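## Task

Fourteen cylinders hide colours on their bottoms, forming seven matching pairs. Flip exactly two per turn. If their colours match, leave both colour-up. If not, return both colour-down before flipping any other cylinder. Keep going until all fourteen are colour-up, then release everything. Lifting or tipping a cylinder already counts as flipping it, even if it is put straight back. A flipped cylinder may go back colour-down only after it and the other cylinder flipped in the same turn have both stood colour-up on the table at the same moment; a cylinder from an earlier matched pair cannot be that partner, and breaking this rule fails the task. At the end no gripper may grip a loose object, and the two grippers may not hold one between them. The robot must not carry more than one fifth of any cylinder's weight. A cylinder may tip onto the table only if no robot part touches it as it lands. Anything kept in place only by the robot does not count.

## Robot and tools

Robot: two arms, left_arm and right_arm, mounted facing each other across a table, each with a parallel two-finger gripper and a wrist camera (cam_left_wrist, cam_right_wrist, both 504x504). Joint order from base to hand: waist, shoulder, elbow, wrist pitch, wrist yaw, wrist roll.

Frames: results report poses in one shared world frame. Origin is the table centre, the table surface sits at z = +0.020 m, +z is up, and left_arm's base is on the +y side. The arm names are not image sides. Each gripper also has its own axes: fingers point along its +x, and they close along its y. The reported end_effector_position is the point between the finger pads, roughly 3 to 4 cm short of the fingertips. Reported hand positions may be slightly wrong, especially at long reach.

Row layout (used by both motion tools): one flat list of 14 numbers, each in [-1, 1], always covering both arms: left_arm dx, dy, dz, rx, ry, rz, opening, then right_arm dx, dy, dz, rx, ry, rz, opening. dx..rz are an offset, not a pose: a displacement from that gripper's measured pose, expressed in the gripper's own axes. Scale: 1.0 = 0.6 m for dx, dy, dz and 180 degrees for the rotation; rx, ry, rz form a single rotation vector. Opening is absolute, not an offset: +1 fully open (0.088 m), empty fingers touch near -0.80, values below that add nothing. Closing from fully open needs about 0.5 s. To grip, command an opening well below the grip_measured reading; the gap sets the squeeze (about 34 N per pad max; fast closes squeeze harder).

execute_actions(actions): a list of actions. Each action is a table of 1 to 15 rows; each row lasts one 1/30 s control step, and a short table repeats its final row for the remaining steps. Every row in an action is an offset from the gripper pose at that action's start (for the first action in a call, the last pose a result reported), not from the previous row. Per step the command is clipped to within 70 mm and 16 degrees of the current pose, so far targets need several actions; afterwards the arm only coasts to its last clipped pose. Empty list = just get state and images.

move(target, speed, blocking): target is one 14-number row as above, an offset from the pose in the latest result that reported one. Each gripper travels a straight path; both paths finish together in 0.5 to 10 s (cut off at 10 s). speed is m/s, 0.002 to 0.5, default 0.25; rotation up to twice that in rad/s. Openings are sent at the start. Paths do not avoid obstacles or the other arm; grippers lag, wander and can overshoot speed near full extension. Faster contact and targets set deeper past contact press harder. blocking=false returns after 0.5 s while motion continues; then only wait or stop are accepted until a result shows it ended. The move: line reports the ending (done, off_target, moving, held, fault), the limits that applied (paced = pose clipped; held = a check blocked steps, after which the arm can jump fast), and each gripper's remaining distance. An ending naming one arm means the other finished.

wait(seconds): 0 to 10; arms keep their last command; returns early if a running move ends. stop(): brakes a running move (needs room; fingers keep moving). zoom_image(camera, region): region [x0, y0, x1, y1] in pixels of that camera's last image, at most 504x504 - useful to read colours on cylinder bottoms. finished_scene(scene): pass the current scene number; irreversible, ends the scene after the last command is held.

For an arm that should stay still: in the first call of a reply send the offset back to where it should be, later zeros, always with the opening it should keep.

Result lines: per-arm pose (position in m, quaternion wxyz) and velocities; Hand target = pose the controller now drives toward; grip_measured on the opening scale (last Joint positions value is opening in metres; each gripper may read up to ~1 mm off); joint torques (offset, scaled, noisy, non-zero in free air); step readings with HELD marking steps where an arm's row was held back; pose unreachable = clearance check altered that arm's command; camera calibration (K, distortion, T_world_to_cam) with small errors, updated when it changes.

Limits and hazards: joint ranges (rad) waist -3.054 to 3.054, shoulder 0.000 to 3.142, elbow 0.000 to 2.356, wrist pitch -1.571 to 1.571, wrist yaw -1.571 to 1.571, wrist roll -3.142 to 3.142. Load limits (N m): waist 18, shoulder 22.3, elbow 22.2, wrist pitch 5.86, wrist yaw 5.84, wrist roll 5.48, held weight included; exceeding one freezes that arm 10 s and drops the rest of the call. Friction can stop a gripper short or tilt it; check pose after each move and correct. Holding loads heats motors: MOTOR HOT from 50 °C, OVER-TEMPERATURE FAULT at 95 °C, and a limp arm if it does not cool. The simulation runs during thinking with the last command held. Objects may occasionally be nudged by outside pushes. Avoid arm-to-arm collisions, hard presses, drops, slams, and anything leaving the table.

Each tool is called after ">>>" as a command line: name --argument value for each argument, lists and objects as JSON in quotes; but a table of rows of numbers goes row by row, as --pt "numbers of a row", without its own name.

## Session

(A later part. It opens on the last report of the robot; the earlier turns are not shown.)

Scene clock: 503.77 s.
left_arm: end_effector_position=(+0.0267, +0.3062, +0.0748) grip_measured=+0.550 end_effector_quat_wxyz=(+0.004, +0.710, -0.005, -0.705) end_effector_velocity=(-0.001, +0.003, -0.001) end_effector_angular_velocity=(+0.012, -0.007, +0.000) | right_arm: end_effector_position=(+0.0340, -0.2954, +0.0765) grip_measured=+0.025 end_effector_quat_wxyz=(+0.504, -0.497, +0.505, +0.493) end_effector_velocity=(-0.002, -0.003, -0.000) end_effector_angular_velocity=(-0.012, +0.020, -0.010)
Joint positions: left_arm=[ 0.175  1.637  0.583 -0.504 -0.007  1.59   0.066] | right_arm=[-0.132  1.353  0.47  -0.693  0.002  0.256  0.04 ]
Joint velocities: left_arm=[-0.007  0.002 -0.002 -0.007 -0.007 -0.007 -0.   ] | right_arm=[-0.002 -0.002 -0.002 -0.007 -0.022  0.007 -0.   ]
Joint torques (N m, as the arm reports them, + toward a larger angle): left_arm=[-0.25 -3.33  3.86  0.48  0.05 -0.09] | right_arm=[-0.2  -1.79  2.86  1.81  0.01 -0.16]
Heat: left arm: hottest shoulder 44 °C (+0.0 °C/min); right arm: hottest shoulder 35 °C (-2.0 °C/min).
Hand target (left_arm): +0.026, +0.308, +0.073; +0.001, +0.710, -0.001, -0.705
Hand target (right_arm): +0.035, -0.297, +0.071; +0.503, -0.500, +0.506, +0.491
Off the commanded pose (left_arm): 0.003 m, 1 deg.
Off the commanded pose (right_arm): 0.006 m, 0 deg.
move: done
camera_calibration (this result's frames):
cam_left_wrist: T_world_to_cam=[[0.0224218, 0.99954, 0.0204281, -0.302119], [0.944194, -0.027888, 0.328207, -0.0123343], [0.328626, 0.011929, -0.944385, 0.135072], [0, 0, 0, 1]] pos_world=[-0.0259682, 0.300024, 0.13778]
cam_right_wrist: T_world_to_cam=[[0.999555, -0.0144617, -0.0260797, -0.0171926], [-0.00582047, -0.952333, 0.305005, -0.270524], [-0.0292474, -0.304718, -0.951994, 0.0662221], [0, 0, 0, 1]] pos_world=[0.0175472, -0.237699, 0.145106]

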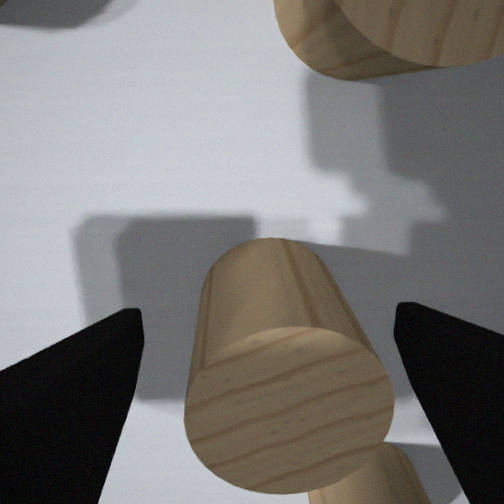

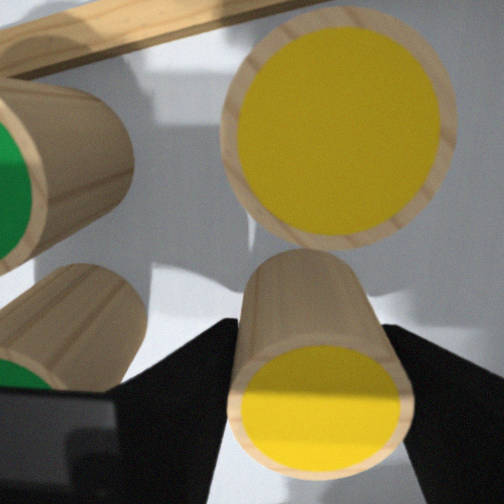

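>>> move --target '[0,0,0,0,0,0,0.55, 0,0,0,0,0,0,0.5]'

>>> move --target '[0,0,0,0,0,0,-0.4, 0,0,0,0,0,0,0.5]'

>>> move --target '[-0.15,0,0,0,0,0,-0.4, -0.14,0,0,0,0,0,0.5]'

>>> move --target '[-0.101,0.439,0.117,0,0,0.506,-0.4, -0.097,0.134,0.315,0,-0.501,0,1]' --speed 0.35

Scene clock: 507.67 s.
left_arm: end_effector_position=(+0.0266, +0.3063, +0.0745) grip_measured=+0.550 end_effector_quat_wxyz=(+0.004, +0.710, -0.004, -0.705) end_effector_velocity=(+0.003, +0.007, -0.001) end_effector_angular_velocity=(+0.027, -0.021, +0.005) | right_arm: end_effector_position=(+0.0341, -0.2953, +0.0763) grip_measured=+0.499 end_effector_quat_wxyz=(+0.504, -0.497, +0.505, +0.493) end_effector_velocity=(+0.004, -0.005, -0.000) end_effector_angular_velocity=(-0.020, -0.012, +0.000)
Joint positions: left_arm=[ 0.175  1.639  0.582 -0.502 -0.007  1.59   0.066] | right_arm=[-0.132  1.354  0.469 -0.691  0.002  0.255  0.063]
Joint velocities: left_arm=[-0.002 -0.002 -0.007 -0.022 -0.022 -0.007  0.   ] | right_arm=[-0.007 -0.002 -0.002 -0.022  0.007 -0.007  0.   ]
Joint torques (N m, as the arm reports them, + toward a larger angle): left_arm=[ 0.03 -4.16  4.43  0.11  0.05  0.01] | right_arm=[ 0.15 -3.55  4.63 -0.07  0.01  0.  ]
Heat: left arm: hottest shoulder 43 °C (-1.0 °C/min); right arm: hottest shoulder 35 °C (-2.0 °C/min).
Hand target (left_arm): +0.027, +0.306, +0.075; +0.004, +0.710, -0.005, -0.705
Hand target (right_arm): +0.034, -0.295, +0.077; +0.504, -0.497, +0.505, +0.493
Off the commanded pose (left_arm): 0.000 m, 0 deg.
Off the commanded pose (right_arm): 0.000 m, 0 deg.
move: done
camera_calibration (this result's frames):
cam_left_wrist: T_world_to_cam=[[0.0224221, 0.999532, 0.0208063, -0.302265], [0.944198, -0.0280123, 0.328186, -0.0120968], [0.328615, 0.0122867, -0.944384, 0.134657], [0, 0, 0, 1]] pos_world=[-0.0260512, 0.300131, 0.137427]
cam_right_wrist: T_world_to_cam=[[0.999553, -0.014452, -0.0261779, -0.017298], [-0.00579215, -0.952445, 0.304655, -0.270377], [-0.0293359, -0.304367, -0.952103, 0.0661115], [0, 0, 0, 1]] pos_world=[0.0176636, -0.237648, 0.144864]

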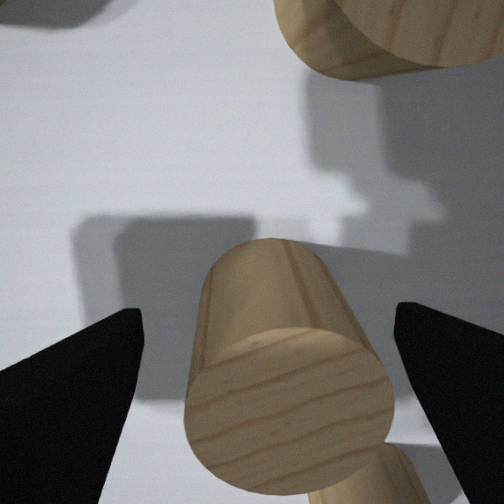

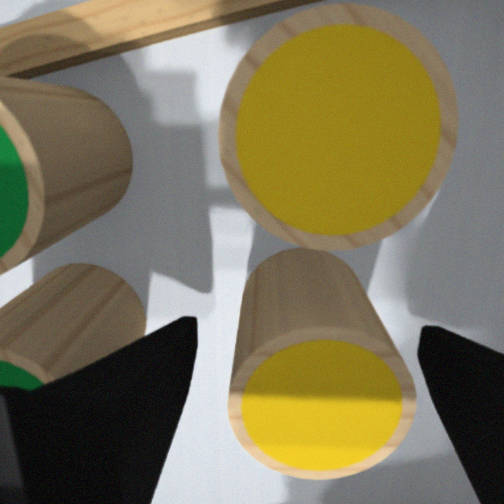

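Scene clock: 508.17 s.
left_arm: end_effector_position=(+0.0266, +0.3069, +0.0745) grip_measured=+0.033 end_effector_quat_wxyz=(+0.003, +0.710, -0.004, -0.705) end_effector_velocity=(-0.002, +0.002, +0.000) end_effector_angular_velocity=(+0.007, +0.007, -0.010) | right_arm: end_effector_position=(+0.0341, -0.2953, +0.0763) grip_measured=+0.500 end_effector_quat_wxyz=(+0.504, -0.497, +0.505, +0.493) end_effector_velocity=(+0.000, -0.005, -0.002) end_effector_angular_velocity=(-0.018, +0.003, -0.024)
Joint positions: left_arm=[ 0.175  1.639  0.582 -0.505 -0.007  1.59   0.041] | right_arm=[-0.132  1.354  0.469 -0.691  0.002  0.255  0.063]
Joint velocities: left_arm=[-0.002 -0.002 -0.002 -0.007  0.007  0.007 -0.   ] | right_arm=[-0.002  0.002 -0.007 -0.007 -0.007  0.022 -0.   ]
Joint torques (N m, as the arm reports them, + toward a larger angle): left_arm=[-0.12 -3.98  4.35  0.38  0.05  0.  ] | right_arm=[-0.01 -3.45  4.52  0.11  0.01 -0.02]
Heat: left arm: hottest shoulder 43 °C (-1.0 °C/min); right arm: hottest shoulder 35 °C (-2.0 °C/min).
Hand target (left_arm): +0.027, +0.306, +0.074; +0.004, +0.710, -0.004, -0.705
Hand target (right_arm): +0.034, -0.295, +0.076; +0.504, -0.497, +0.505, +0.493
Off the commanded pose (left_arm): 0.001 m, 0 deg.
Off the commanded pose (right_arm): 0.000 m, 0 deg.
move: done
camera_calibration (this result's frames):
cam_left_wrist: T_world_to_cam=[[0.0224232, 0.999473, 0.0234738, -0.303028], [0.944213, -0.0288884, 0.328065, -0.0117912], [0.32857, 0.014808, -0.944363, 0.133874], [0, 0, 0, 1]] pos_world=[-0.0260587, 0.300545, 0.137407]
cam_right_wrist: T_world_to_cam=[[0.999553, -0.014452, -0.0261779, -0.017298], [-0.00579215, -0.952445, 0.304655, -0.270377], [-0.0293359, -0.304367, -0.952103, 0.0661115], [0, 0, 0, 1]] pos_world=[0.0176636, -0.237648, 0.144864]

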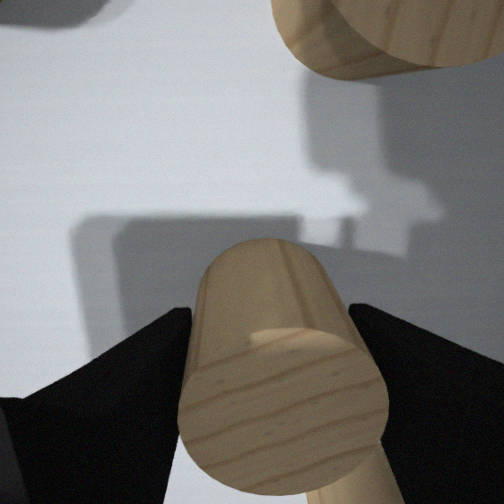

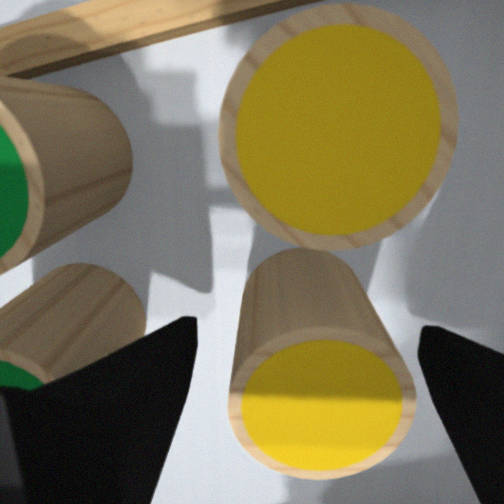

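Scene clock: 509.10 s.
left_arm: end_effector_position=(+0.0260, +0.3103, +0.1597) grip_measured=+0.034 end_effector_quat_wxyz=(-0.003, +0.709, +0.002, -0.705) end_effector_velocity=(+0.001, +0.006, +0.002) end_effector_angular_velocity=(+0.027, -0.007, +0.005) | right_arm: end_effector_position=(+0.0346, -0.2971, +0.1563) grip_measured=+0.500 end_effector_quat_wxyz=(+0.502, -0.501, +0.508, +0.489) end_effector_velocity=(+0.002, -0.004, +0.001) end_effector_angular_velocity=(-0.015, -0.011, +0.020)
Joint positions: left_arm=[ 0.172  1.409  0.78  -0.949 -0.007  1.588  0.041] | right_arm=[-0.132  1.185  0.711 -1.116  0.002  0.255  0.063]
Joint velocities: left_arm=[-0.002 -0.002  0.007 -0.037 -0.007 -0.007 -0.   ] | right_arm=[-0.002 -0.002  0.002 -0.022  0.007 -0.022 -0.   ]
Joint torques (N m, as the arm reports them, + toward a larger angle): left_arm=[-0.34 -4.6   6.85 -0.03  0.04 -0.1 ] | right_arm=[ 0.07 -3.94  6.67 -0.09  0.    0.  ]
Heat: left arm: hottest shoulder 43 °C (-1.0 °C/min); right arm: hottest shoulder 35 °C (-2.0 °C/min).
Hand target (left_arm): +0.026, +0.307, +0.164; +0.003, +0.710, -0.004, -0.705
Hand target (right_arm): +0.034, -0.294, +0.160; +0.504, -0.497, +0.505, +0.493
Off the commanded pose (left_arm): 0.005 m, 1 deg.
Off the commanded pose (right_arm): 0.005 m, 1 deg.
move: done
camera_calibration (this result's frames):
cam_left_wrist: T_world_to_cam=[[0.0231941, 0.998937, 0.0398429, -0.310837], [0.944278, -0.0349789, 0.327284, -0.037066], [0.32833, 0.0300318, -0.944086, 0.209776], [0, 0, 0, 1]] pos_world=[-0.0266656, 0.30291, 0.222563]
cam_right_wrist: T_world_to_cam=[[0.999635, -0.0147957, -0.0225843, -0.0163323], [-0.00684725, -0.948057, 0.318027, -0.297221], [-0.0261166, -0.317756, -0.947813, 0.136975], [0, 0, 0, 1]] pos_world=[0.0178685, -0.2385, 0.223982]

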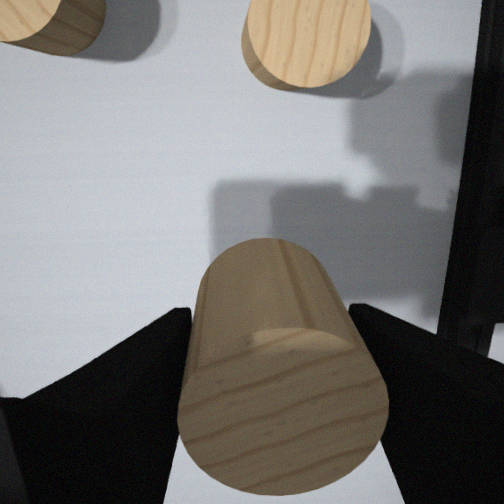

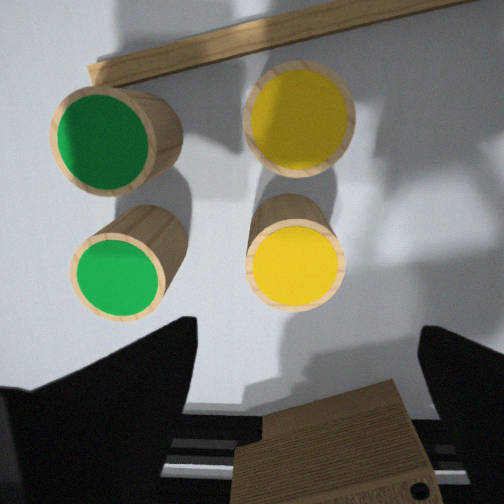

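Scene clock: 512.00 s.
left_arm: end_effector_position=(-0.0451, +0.0497, +0.2165) grip_measured=+0.033 end_effector_quat_wxyz=(+0.495, +0.498, -0.506, -0.501) end_effector_velocity=(-0.002, -0.000, -0.001) end_effector_angular_velocity=(-0.002, +0.022, -0.010) | right_arm: end_effector_position=(-0.0447, -0.1073, +0.2142) grip_measured=+1.000 end_effector_quat_wxyz=(+0.710, +0.002, +0.009, +0.704) end_effector_velocity=(-0.000, +0.000, -0.006) end_effector_angular_velocity=(-0.019, -0.033, +0.005)
Joint positions: left_arm=[-0.043  2.081  0.718  1.366 -0.187  1.579  0.041] | right_arm=[0.172 1.735 0.326 1.398 0.548 0.022 0.088]
Joint velocities: left_arm=[-0.002  0.007  0.002  0.007  0.007 -0.022 -0.   ] | right_arm=[-0.002  0.012 -0.002 -0.007 -0.007 -0.022  0.   ]
Joint torques (N m, as the arm reports them, + toward a larger angle): left_arm=[-0.19 -6.3   5.57  2.11 -0.21  0.07] | right_arm=[-0.2  -4.56  3.56  1.89  0.06 -0.16]
Heat: left arm: hottest shoulder 43 °C (+0.0 °C/min); right arm: hottest shoulder 35 °C (-2.0 °C/min).
Hand target (left_arm): -0.046, +0.048, +0.218; +0.498, +0.497, -0.507, -0.497
Hand target (right_arm): -0.044, -0.107, +0.211; +0.711, -0.004, +0.008, +0.703
Off the commanded pose (left_arm): 0.003 m, 1 deg.
Off the commanded pose (right_arm): 0.005 m, 1 deg.
move: done
camera_calibration (this result's frames):
cam_left_wrist: T_world_to_cam=[[0.0294367, 0.0295721, -0.999129, 0.222236], [0.950607, 0.308168, 0.0371283, 0.0484704], [0.308997, -0.950872, -0.01904, 0.142127], [0, 0, 0, 1]] pos_world=[-0.096535, 0.113635, 0.222949]
cam_right_wrist: T_world_to_cam=[[0.999716, 0.0209625, -0.0113441, 0.0684801], [-0.00428988, -0.309923, -0.950752, 0.204086], [-0.023446, 0.95053, -0.309745, 0.249646], [0, 0, 0, 1]] pos_world=[-0.0617319, -0.17548, 0.272139]

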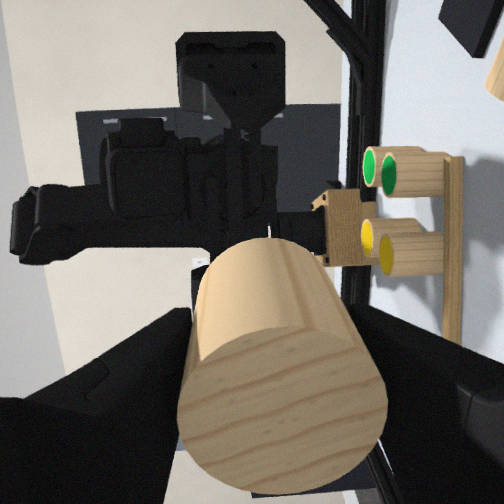

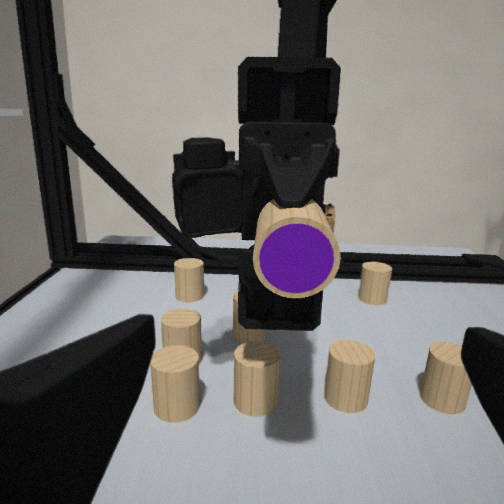

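>>> move --target '[0,0,0,0,0,0,-0.4, 0.175,-0.001,0.0,-0.004,-0.003,0.002,1]' --speed 0.15

>>> move --target '[0,0,0,0,0,0,-0.4, 0,0,0,0,0,0,-0.4]'

>>> move --target '[0,0,0,0,0,0,1, 0,0,0,0,0,0,-0.4]'

>>> move --target '[0,0,0,-0.002,0.003,0,1, -0.14,0,0,0,0,0,-0.4]'

>>> move --target '[-0.127,-0.094,-0.114,0,0,-0.5,0.55, -0.238,-0.252,-0.086,0,0.505,0,-0.4]' --speed 0.35

Scene clock: 516.37 s.
left_arm: end_effector_position=(-0.0452, +0.0495, +0.2164) grip_measured=+0.032 end_effector_quat_wxyz=(+0.495, +0.498, -0.506, -0.501) end_effector_velocity=(-0.002, +0.001, -0.001) end_effector_angular_velocity=(+0.007, +0.006, -0.000) | right_arm: end_effector_position=(-0.0433, -0.0053, +0.2164) grip_measured=+1.000 end_effector_quat_wxyz=(+0.708, +0.006, +0.002, +0.706) end_effector_velocity=(+0.002, +0.002, -0.006) end_effector_angular_velocity=(-0.030, -0.004, +0.000)
Joint positions: left_arm=[-0.043  2.083  0.719  1.367 -0.187  1.579  0.041] | right_arm=[0.002 1.971 0.701 1.277 0.372 0.009 0.088]
Joint velocities: left_arm=[-0.007 -0.002 -0.002 -0.007 -0.007 -0.007 -0.   ] | right_arm=[-0.007  0.002  0.007 -0.037 -0.007  0.007  0.   ]
Joint torques (N m, as the arm reports them, + toward a larger angle): left_arm=[-0.16 -6.96  4.51  1.69 -0.03 -0.03] | right_arm=[-0.16 -6.73  5.48  1.59 -0.09 -0.18]
Heat: left arm: hottest shoulder 43 °C (-1.0 °C/min); right arm: hottest shoulder 35 °C (-2.0 °C/min).
Hand target (left_arm): -0.045, +0.050, +0.217; +0.495, +0.498, -0.506, -0.501
Hand target (right_arm): -0.043, -0.002, +0.213; +0.708, +0.001, +0.001, +0.706
Off the commanded pose (left_arm): 0.000 m, 0 deg.
Off the commanded pose (right_arm): 0.004 m, 1 deg.
move: done
camera_calibration (this result's frames):
cam_left_wrist: T_world_to_cam=[[0.0293609, 0.0291986, -0.999142, 0.222153], [0.95061, 0.308182, 0.0369409, 0.0486011], [0.308996, -0.950879, -0.018708, 0.141899], [0, 0, 0, 1]] pos_world=[-0.0965696, 0.113465, 0.222822]
cam_right_wrist: T_world_to_cam=[[0.999621, 0.0268565, -0.00604709, 0.0638646], [0.00213329, -0.294574, -0.955626, 0.239216], [-0.0274461, 0.955251, -0.29452, 0.150001], [0, 0, 0, 1]] pos_world=[-0.0602337, -0.074537, 0.273165]

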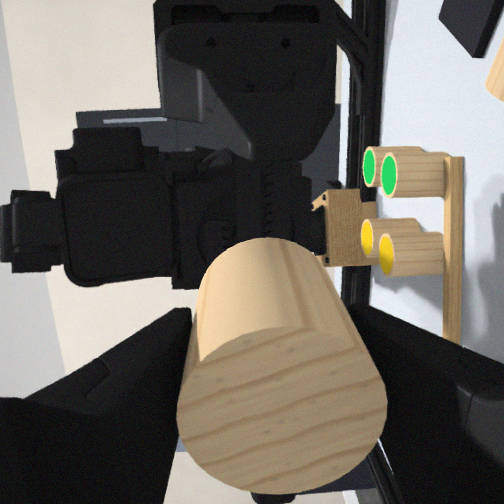

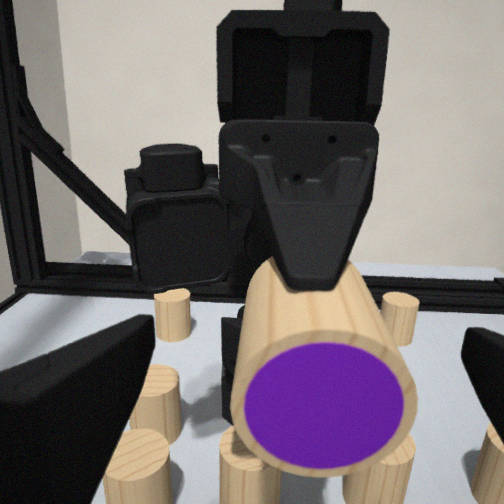

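Scene clock: 516.87 s.
left_arm: end_effector_position=(-0.0456, +0.0496, +0.2164) grip_measured=+0.032 end_effector_quat_wxyz=(+0.495, +0.497, -0.506, -0.501) end_effector_velocity=(+0.002, +0.001, -0.003) end_effector_angular_velocity=(+0.012, +0.005, +0.020) | right_arm: end_effector_position=(-0.0428, -0.0052, +0.2164) grip_measured=+0.025 end_effector_quat_wxyz=(+0.709, +0.006, +0.002, +0.706) end_effector_velocity=(-0.004, -0.001, -0.001) end_effector_angular_velocity=(-0.007, -0.025, +0.024)
Joint positions: left_arm=[-0.044  2.083  0.719  1.367 -0.186  1.579  0.041] | right_arm=[0.001 1.971 0.701 1.277 0.373 0.009 0.04 ]
Joint velocities: left_arm=[-0.002  0.002 -0.002 -0.007 -0.022 -0.007 -0.   ] | right_arm=[ 0.002 -0.002 -0.002 -0.007 -0.022 -0.022 -0.   ]
Joint torques (N m, as the arm reports them, + toward a larger angle): left_arm=[ 0.12 -6.9   4.48  1.74 -0.03  0.01] | right_arm=[ 0.12 -8.13  4.35  1.8  -0.03  0.  ]
Heat: left arm: hottest shoulder 43 °C (-1.0 °C/min); right arm: hottest shoulder 35 °C (-2.0 °C/min).
Hand target (left_arm): -0.045, +0.050, +0.216; +0.495, +0.498, -0.506, -0.501
Hand target (right_arm): -0.043, -0.005, +0.216; +0.708, +0.006, +0.002, +0.706
Off the commanded pose (left_arm): 0.000 m, 0 deg.
Off the commanded pose (right_arm): 0.001 m, 0 deg.
move: done
camera_calibration (this result's frames):
cam_left_wrist: T_world_to_cam=[[0.0293953, 0.0291648, -0.999142, 0.222167], [0.950962, 0.307094, 0.0369418, 0.0490502], [0.307908, -0.951232, -0.0187075, 0.142045], [0, 0, 0, 1]] pos_world=[-0.0969123, 0.113576, 0.222822]
cam_right_wrist: T_world_to_cam=[[0.99967, 0.0249498, -0.00605408, 0.0633411], [0.0015648, -0.29458, -0.955625, 0.239216], [-0.0256261, 0.955301, -0.294522, 0.15001], [0, 0, 0, 1]] pos_world=[-0.0598504, -0.0744171, 0.273165]

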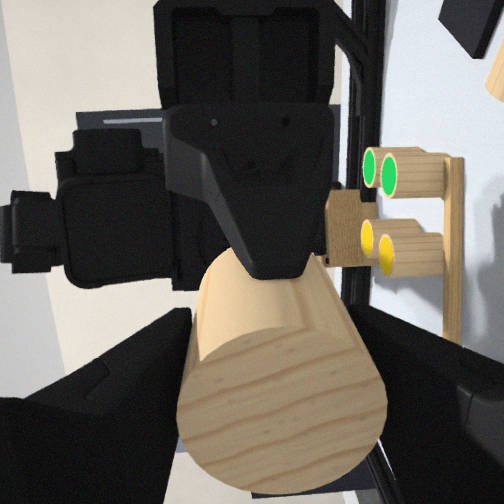

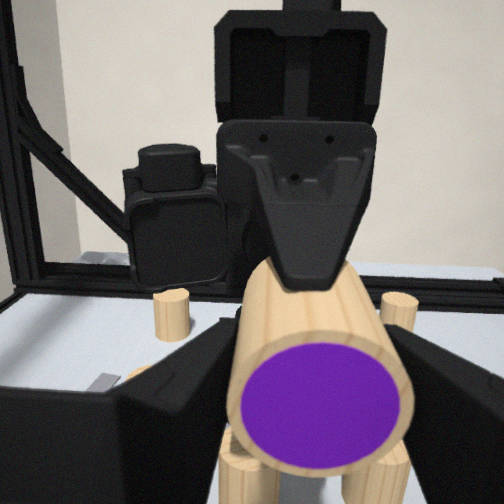

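Scene clock: 517.57 s.
left_arm: end_effector_position=(-0.0456, +0.0496, +0.2164) grip_measured=+1.000 end_effector_quat_wxyz=(+0.495, +0.497, -0.506, -0.501) end_effector_velocity=(+0.002, +0.000, -0.004) end_effector_angular_velocity=(+0.022, +0.003, +0.010) | right_arm: end_effector_position=(-0.0428, -0.0052, +0.2164) grip_measured=+0.025 end_effector_quat_wxyz=(+0.709, +0.006, +0.002, +0.706) end_effector_velocity=(+0.000, -0.000, +0.002) end_effector_angular_velocity=(+0.007, +0.010, +0.005)
Joint positions: left_arm=[-0.044  2.083  0.719  1.367 -0.186  1.579  0.088] | right_arm=[0.001 1.971 0.701 1.277 0.373 0.009 0.04 ]
Joint velocities: left_arm=[ 0.002 -0.002 -0.002 -0.022 -0.007 -0.007  0.   ] | right_arm=[-0.002 -0.002 -0.002  0.007 -0.007  0.007 -0.001]
Joint torques (N m, as the arm reports them, + toward a larger angle): left_arm=[-0.05 -6.93  4.54  1.75 -0.01 -0.06] | right_arm=[ 0.06 -8.18  4.4   1.79  0.03 -0.01]
Heat: left arm: hottest shoulder 43 °C (-1.0 °C/min); right arm: hottest shoulder 35 °C (-2.0 °C/min).
Hand target (left_arm): -0.046, +0.050, +0.216; +0.495, +0.497, -0.506, -0.501
Hand target (right_arm): -0.043, -0.005, +0.216; +0.709, +0.006, +0.002, +0.706
Off the commanded pose (left_arm): 0.000 m, 0 deg.
Off the commanded pose (right_arm): 0.000 m, 0 deg.
move: done
camera_calibration (this result's frames):
cam_left_wrist: T_world_to_cam=[[0.0293953, 0.0291648, -0.999142, 0.222167], [0.950962, 0.307094, 0.0369418, 0.0490502], [0.307908, -0.951232, -0.0187075, 0.142045], [0, 0, 0, 1]] pos_world=[-0.0969123, 0.113576, 0.222822]
cam_right_wrist: T_world_to_cam=[[0.99967, 0.0249498, -0.00605408, 0.0633411], [0.0015648, -0.29458, -0.955625, 0.239216], [-0.0256261, 0.955301, -0.294522, 0.15001], [0, 0, 0, 1]] pos_world=[-0.0598504, -0.0744171, 0.273165]

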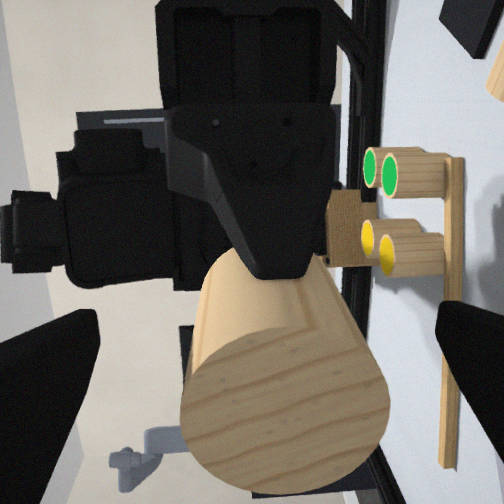

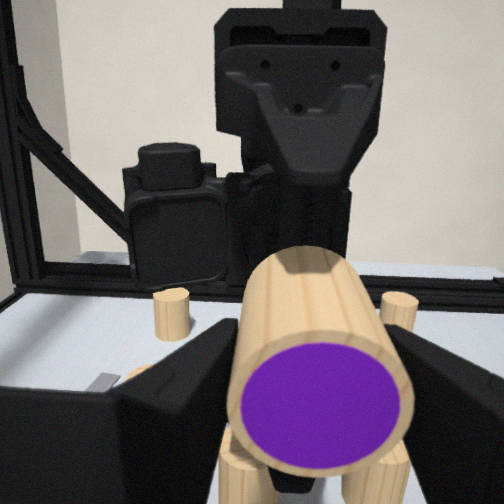

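Scene clock: 518.50 s.
left_arm: end_effector_position=(-0.0451, +0.0497, +0.2163) grip_measured=+1.000 end_effector_quat_wxyz=(+0.497, +0.498, -0.504, -0.500) end_effector_velocity=(+0.000, +0.001, +0.001) end_effector_angular_velocity=(+0.002, +0.007, +0.005) | right_arm: end_effector_position=(-0.0438, -0.0865, +0.2145) grip_measured=+0.024 end_effector_quat_wxyz=(+0.708, +0.004, +0.003, +0.706) end_effector_velocity=(-0.001, -0.003, +0.002) end_effector_angular_velocity=(+0.006, -0.004, +0.010)
Joint positions: left_arm=[-0.046  2.083  0.718  1.367 -0.194  1.576  0.088] | right_arm=[0.123 1.796 0.393 1.406 0.494 0.009 0.04 ]
Joint velocities: left_arm=[-0.002 -0.007 -0.002 -0.007 -0.007 -0.007  0.   ] | right_arm=[ 0.002 -0.012 -0.012  0.007 -0.007 -0.007 -0.   ]
Joint torques (N m, as the arm reports them, + toward a larger angle): left_arm=[-0.23 -6.86  4.7   1.73 -0.22 -0.11] | right_arm=[ 0.59 -7.28  2.54  1.97  0.05 -0.01]
Heat: left arm: hottest shoulder 43 °C (-1.0 °C/min); right arm: hottest shoulder 35 °C (-2.0 °C/min).
Hand target (left_arm): -0.045, +0.050, +0.216; +0.499, +0.498, -0.502, -0.500
Hand target (right_arm): -0.043, -0.089, +0.216; +0.708, +0.006, +0.002, +0.706
Off the commanded pose (left_arm): 0.000 m, 0 deg.
Off the commanded pose (right_arm): 0.003 m, 0 deg.
move: done
camera_calibration (this result's frames):
cam_left_wrist: T_world_to_cam=[[0.026605, 0.0297444, -0.999203, 0.221883], [0.949166, 0.312871, 0.0345863, 0.0487162], [0.313651, -0.94933, -0.0199084, 0.142494], [0, 0, 0, 1]] pos_world=[-0.0968364, 0.113432, 0.222858]
cam_right_wrist: T_world_to_cam=[[0.999647, 0.0260744, -0.00506477, 0.0661907], [0.00293944, -0.298104, -0.954529, 0.213], [-0.0263986, 0.954177, -0.298075, 0.227713], [0, 0, 0, 1]] pos_world=[-0.0607821, -0.155508, 0.271526]

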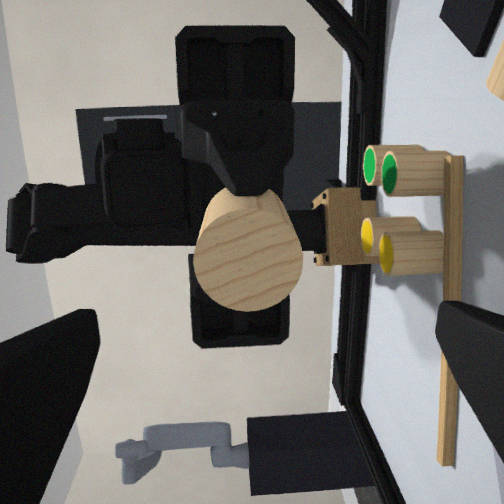

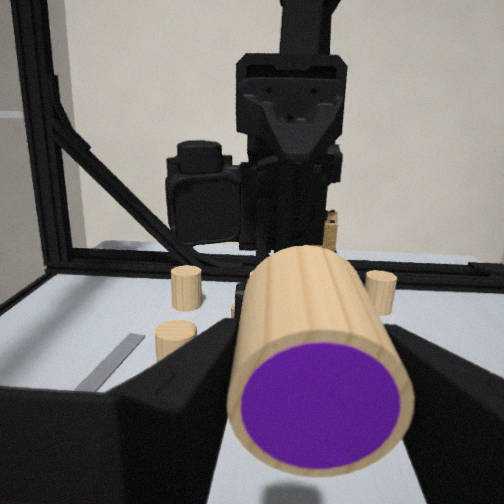

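Scene clock: 521.27 s.
left_arm: end_effector_position=(+0.0237, +0.1262, +0.1605) grip_measured=+0.550 end_effector_quat_wxyz=(+0.003, +0.710, -0.003, -0.704) end_effector_velocity=(+0.000, +0.000, +0.003) end_effector_angular_velocity=(+0.007, -0.007, -0.010) | right_arm: end_effector_position=(+0.1052, -0.2314, +0.1611) grip_measured=+0.024 end_effector_quat_wxyz=(+0.501, -0.499, +0.506, +0.494) end_effector_velocity=(-0.001, -0.007, -0.001) end_effector_angular_velocity=(-0.040, +0.014, +0.015)
Joint positions: left_arm=[ 0.159  2.077  1.575 -1.062 -0.008  1.573  0.066] | right_arm=[-0.515  1.441  0.917 -1.058  0.001 -0.132  0.04 ]
Joint velocities: left_arm=[-0.002  0.002  0.017 -0.022 -0.007  0.007 -0.   ] | right_arm=[-0.007  0.007  0.002 -0.037 -0.007 -0.022 -0.   ]
Joint torques (N m, as the arm reports them, + toward a larger angle): left_arm=[ 0.16 -7.12  6.91  0.01  0.23  0.12] | right_arm=[-0.02 -3.97  6.95 -0.1   0.13 -0.25]
Heat: left arm: hottest shoulder 43 °C (-1.0 °C/min); right arm: hottest shoulder 35 °C (-2.0 °C/min).
Hand target (left_arm): +0.024, +0.125, +0.159; +0.001, +0.708, -0.002, -0.706
Hand target (right_arm): +0.107, -0.229, +0.162; +0.500, -0.501, +0.505, +0.493
Off the commanded pose (left_arm): 0.001 m, 1 deg.
Off the commanded pose (right_arm): 0.002 m, 1 deg.
move: done
camera_calibration (this result's frames):
cam_left_wrist: T_world_to_cam=[[0.021247, 0.999455, 0.0252832, -0.12461], [0.943922, -0.0283878, 0.328945, -0.0426846], [0.329483, 0.0168763, -0.944011, 0.218369], [0, 0, 0, 1]] pos_world=[-0.0290106, 0.119645, 0.223334]
cam_right_wrist: T_world_to_cam=[[0.999524, -0.00969504, -0.0292969, -0.0836287], [-0.000101356, -0.950394, 0.311049, -0.236081], [-0.0308593, -0.310898, -0.949942, 0.166733], [0, 0, 0, 1]] pos_world=[0.0887102, -0.173343, 0.22937]

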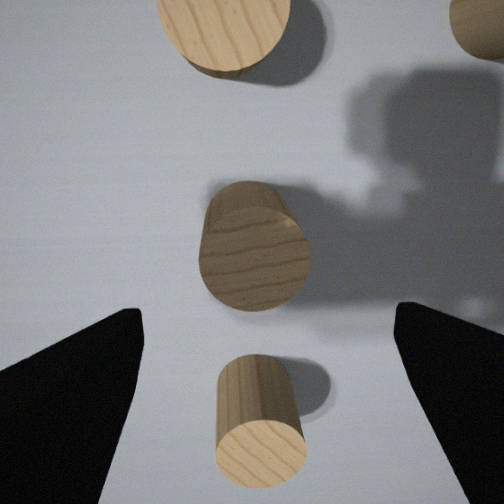

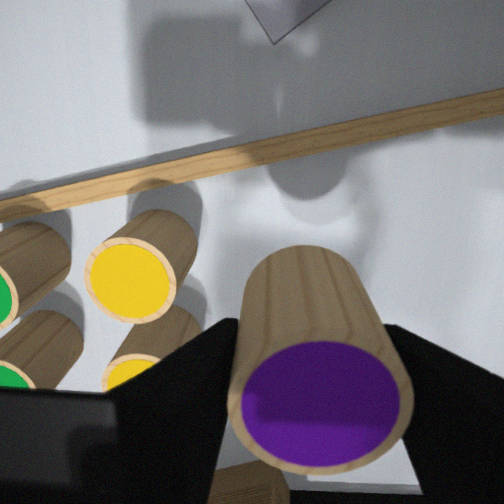

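>>> move --target '[0.139,0,0.003,0,0,0,0.55, 0.146,-0.004,0.012,0,0,0,-0.4]' --speed 0.08

Scene clock: 523.97 s.
left_arm: end_effector_position=(+0.0237, +0.1241, +0.0813) grip_measured=+0.550 end_effector_quat_wxyz=(+0.006, +0.710, -0.006, -0.704) end_effector_velocity=(+0.002, +0.004, -0.001) end_effector_angular_velocity=(+0.012, -0.022, -0.009) | right_arm: end_effector_position=(+0.1073, -0.2228, +0.0791) grip_measured=+0.024 end_effector_quat_wxyz=(+0.505, -0.496, +0.504, +0.495) end_effector_velocity=(-0.004, -0.003, -0.001) end_effector_angular_velocity=(-0.009, +0.024, +0.010)
Joint positions: left_arm=[ 0.159  2.195  1.424 -0.783 -0.008  1.573  0.066] | right_arm=[-0.518  1.628  0.728 -0.671  0.002 -0.133  0.04 ]
Joint velocities: left_arm=[-0.002 -0.002 -0.007 -0.007 -0.022  0.007 -0.   ] | right_arm=[ 0.002 -0.002 -0.007 -0.007 -0.022 -0.007 -0.   ]
Joint torques (N m, as the arm reports them, + toward a larger angle): left_arm=[-0.14 -7.5   4.83  0.43  0.03 -0.05] | right_arm=[-0.21 -4.08  3.15  1.15 -0.02 -0.16]
Heat: left arm: hottest shoulder 43 °C (-1.0 °C/min); right arm: hottest shoulder 35 °C (-1.0 °C/min).
Hand target (left_arm): +0.023, +0.126, +0.077; +0.002, +0.710, -0.002, -0.704
Hand target (right_arm): +0.108, -0.226, +0.074; +0.501, -0.499, +0.506, +0.494
Off the commanded pose (left_arm): 0.005 m, 1 deg.
Off the commanded pose (right_arm): 0.006 m, 1 deg.
move: done
camera_calibration (this result's frames):
cam_left_wrist: T_world_to_cam=[[0.0216278, 0.999636, 0.0161355, -0.11984], [0.943905, -0.025736, 0.329213, -0.0170452], [0.329509, 0.0081102, -0.944118, 0.144735], [0, 0, 0, 1]] pos_world=[-0.0290105, 0.118183, 0.144192]
cam_right_wrist: T_world_to_cam=[[0.999558, -0.0116617, -0.0273597, -0.0885907], [-0.00290785, -0.953833, 0.300323, -0.202012], [-0.0295989, -0.30011, -0.953445, 0.0941216], [0, 0, 0, 1]] pos_world=[0.09075, -0.165472, 0.147985]

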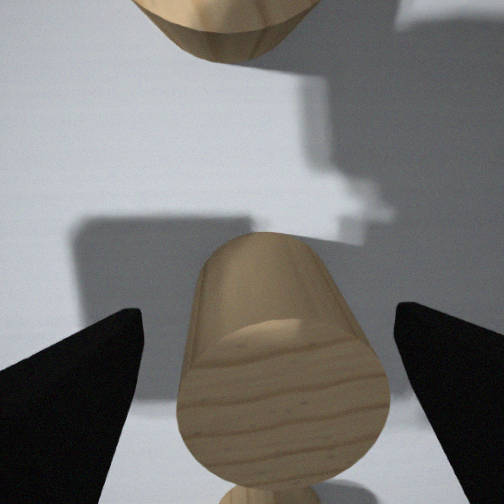

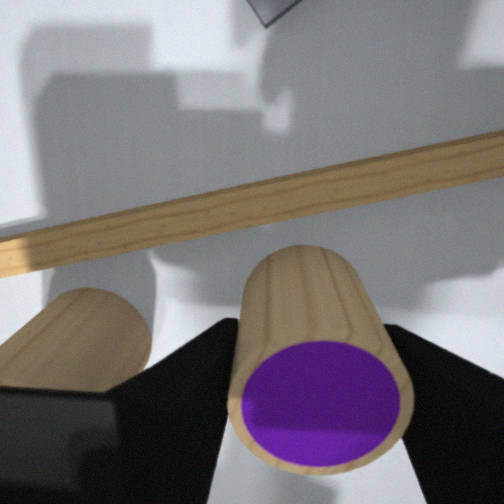

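>>> move --target '[0,0,0,0,0,0,-0.4, 0,0,0,0,0,0,0.5]'

>>> move --target '[-0.14,0,0,0,0,0,-0.4, -0.13,0,0,0,0,0,0.5]'

>>> move --target '[-0.099,0.134,0.113,0,0,0.504,-0.4, -0.098,0.253,0.194,0,-0.5,0,1]' --speed 0.35

Scene clock: 526.93 s.
left_arm: end_effector_position=(+0.0237, +0.1240, +0.0811) grip_measured=+0.037 end_effector_quat_wxyz=(+0.006, +0.710, -0.006, -0.704) end_effector_velocity=(-0.002, +0.004, -0.000) end_effector_angular_velocity=(+0.022, +0.008, +0.019) | right_arm: end_effector_position=(+0.1073, -0.2224, +0.0789) grip_measured=+0.499 end_effector_quat_wxyz=(+0.505, -0.496, +0.503, +0.496) end_effector_velocity=(+0.002, +0.001, +0.000) end_effector_angular_velocity=(+0.006, -0.008, -0.010)
Joint positions: left_arm=[ 0.159  2.196  1.423 -0.781 -0.008  1.573  0.041] | right_arm=[-0.518  1.628  0.728 -0.669  0.001 -0.133  0.063]
Joint velocities: left_arm=[-0.002  0.002  0.002 -0.022  0.007 -0.022 -0.   ] | right_arm=[-0.002 -0.002 -0.002  0.007  0.007  0.007  0.001]
Joint torques (N m, as the arm reports them, + toward a larger angle): left_arm=[-0.11 -8.27  5.36  0.11  0.02  0.02] | right_arm=[ 0.04 -5.62  4.55 -0.06 -0.01 -0.03]
Heat: left arm: hottest shoulder 44 °C (-1.0 °C/min); right arm: hottest shoulder 35 °C (-1.0 °C/min).
Hand target (left_arm): +0.024, +0.124, +0.081; +0.006, +0.710, -0.006, -0.704
Hand target (right_arm): +0.107, -0.223, +0.079; +0.505, -0.496, +0.504, +0.495
Off the commanded pose (left_arm): 0.000 m, 0 deg.
Off the commanded pose (right_arm): 0.000 m, 0 deg.
move: done
camera_calibration (this result's frames):
cam_left_wrist: T_world_to_cam=[[0.0216278, 0.999648, 0.0153728, -0.119625], [0.943904, -0.0254848, 0.329234, -0.0170091], [0.32951, 0.00738988, -0.944123, 0.144616], [0, 0, 0, 1]] pos_world=[-0.0290103, 0.118081, 0.143974]
cam_right_wrist: T_world_to_cam=[[0.999554, -0.0116183, -0.0275281, -0.0885581], [-0.00286248, -0.954302, 0.298829, -0.20165], [-0.029742, -0.298617, -0.953909, 0.0944515], [0, 0, 0, 1]] pos_world=[0.0907505, -0.165259, 0.147919]

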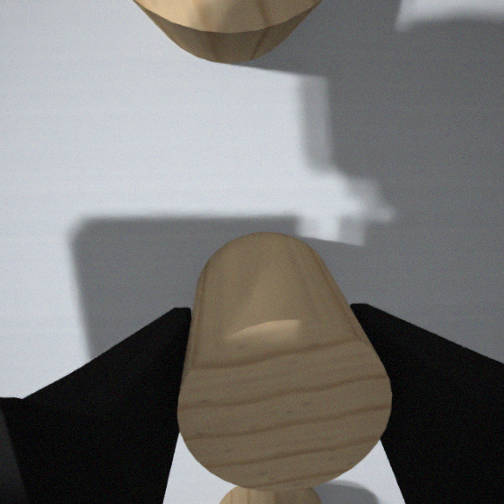

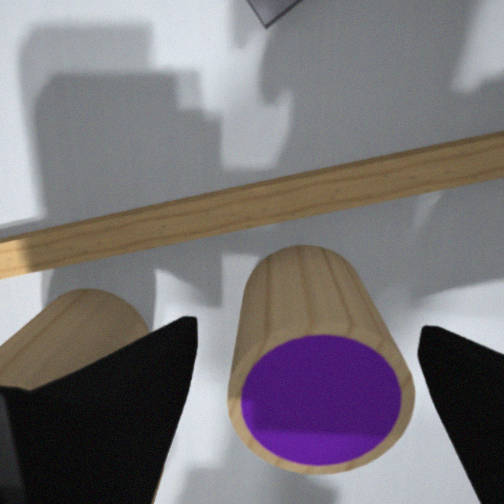

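Scene clock: 527.83 s.
left_arm: end_effector_position=(+0.0236, +0.1277, +0.1588) grip_measured=+0.036 end_effector_quat_wxyz=(+0.000, +0.710, -0.001, -0.704) end_effector_velocity=(+0.002, +0.004, +0.002) end_effector_angular_velocity=(+0.017, -0.022, +0.005) | right_arm: end_effector_position=(+0.1069, -0.2253, +0.1523) grip_measured=+0.500 end_effector_quat_wxyz=(+0.500, -0.499, +0.508, +0.492) end_effector_velocity=(-0.001, -0.004, +0.001) end_effector_angular_velocity=(-0.016, +0.010, +0.019)
Joint positions: left_arm=[ 0.158  2.078  1.57  -1.061 -0.008  1.573  0.041] | right_arm=[-0.518  1.48   0.914 -1.019  0.001 -0.133  0.063]
Joint velocities: left_arm=[-0.002 -0.002  0.002 -0.022 -0.022 -0.007 -0.   ] | right_arm=[-0.002 -0.002  0.002 -0.022 -0.007 -0.022 -0.   ]
Joint torques (N m, as the arm reports them, + toward a larger angle): left_arm=[-0.23 -8.97  6.92 -0.06  0.06 -0.08] | right_arm=[ 0.1  -6.06  6.7  -0.08 -0.01 -0.02]
Heat: left arm: hottest shoulder 44 °C (-1.0 °C/min); right arm: hottest shoulder 35 °C (-1.0 °C/min).
Hand target (left_arm): +0.023, +0.125, +0.165; +0.006, +0.710, -0.006, -0.704
Hand target (right_arm): +0.107, -0.222, +0.157; +0.505, -0.496, +0.503, +0.496
Off the commanded pose (left_arm): 0.007 m, 1 deg.
Off the commanded pose (right_arm): 0.005 m, 1 deg.
move: done
camera_calibration (this result's frames):
cam_left_wrist: T_world_to_cam=[[0.0220097, 0.999277, 0.0310046, -0.126967], [0.943902, -0.0309907, 0.328768, -0.041584], [0.329491, 0.0220293, -0.943902, 0.216131], [0, 0, 0, 1]] pos_world=[-0.0291675, 0.120825, 0.221615]
cam_right_wrist: T_world_to_cam=[[0.999485, -0.0120719, -0.029723, -0.0859006], [-0.00213217, -0.949448, 0.313917, -0.227598], [-0.03201, -0.313692, -0.948985, 0.159658], [0, 0, 0, 1]] pos_world=[0.0904817, -0.167046, 0.220406]

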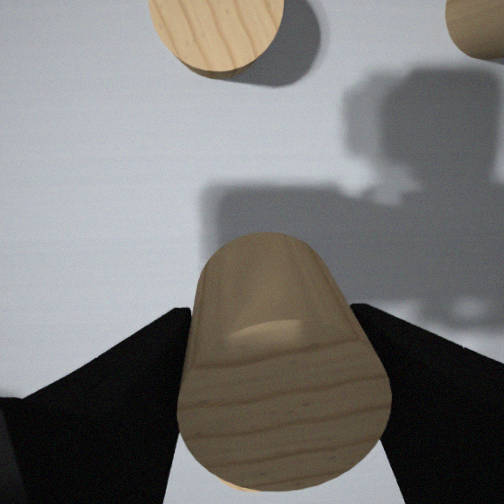

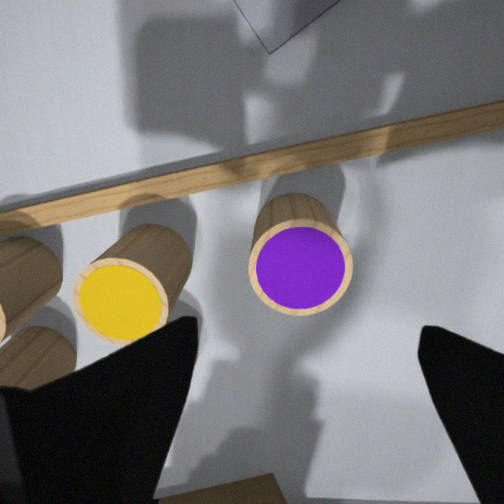

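Scene clock: 530.73 s.
left_arm: end_effector_position=(-0.0445, +0.0506, +0.2168) grip_measured=+0.035 end_effector_quat_wxyz=(+0.496, +0.498, -0.506, -0.500) end_effector_velocity=(+0.000, +0.001, -0.006) end_effector_angular_velocity=(+0.017, +0.019, +0.005) | right_arm: end_effector_position=(-0.0431, -0.1067, +0.2144) grip_measured=+1.000 end_effector_quat_wxyz=(+0.710, +0.007, +0.012, +0.704) end_effector_velocity=(-0.000, +0.000, +0.001) end_effector_angular_velocity=(+0.014, -0.013, +0.005)
Joint positions: left_arm=[-0.043  2.08   0.714  1.371 -0.187  1.581  0.041] | right_arm=[0.165 1.738 0.324 1.406 0.542 0.031 0.088]
Joint velocities: left_arm=[-0.002  0.007 -0.002 -0.007 -0.007 -0.022 -0.   ] | right_arm=[-0.002  0.017 -0.002  0.037 -0.007 -0.022  0.   ]
Joint torques (N m, as the arm reports them, + toward a larger angle): left_arm=[-0.33 -6.25  5.54  2.17 -0.21  0.04] | right_arm=[ 0.31 -4.33  3.29  1.88  0.17 -0.21]
Heat: left arm: hottest shoulder 44 °C (-2.0 °C/min); right arm: hottest shoulder 35 °C (-1.0 °C/min).
Hand target (left_arm): -0.045, +0.049, +0.218; +0.499, +0.497, -0.508, -0.496
Hand target (right_arm): -0.043, -0.107, +0.210; +0.710, -0.000, +0.010, +0.704
Off the commanded pose (left_arm): 0.003 m, 1 deg.
Off the commanded pose (right_arm): 0.005 m, 2 deg.
move: done
camera_calibration (this result's frames):
cam_left_wrist: T_world_to_cam=[[0.0308418, 0.0273528, -0.99915, 0.222678], [0.950079, 0.309709, 0.0378058, 0.0473061], [0.31048, -0.950438, -0.0164353, 0.142252], [0, 0, 0, 1]] pos_world=[-0.0959786, 0.114459, 0.223038]
cam_right_wrist: T_world_to_cam=[[0.999561, 0.0201833, -0.0216674, 0.0689867], [-0.0144352, -0.30676, -0.951677, 0.204574], [-0.0258546, 0.951573, -0.306334, 0.248484], [0, 0, 0, 1]] pos_world=[-0.0595789, -0.175088, 0.272303]

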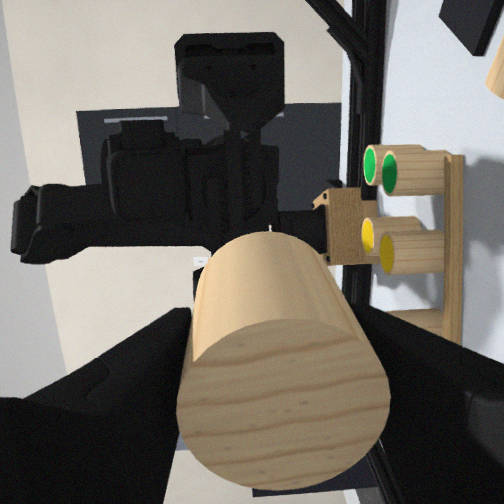

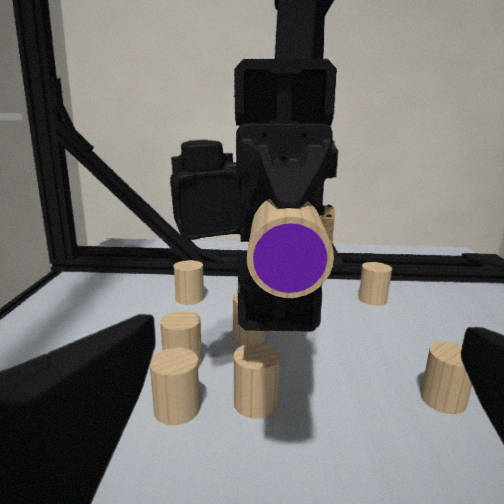

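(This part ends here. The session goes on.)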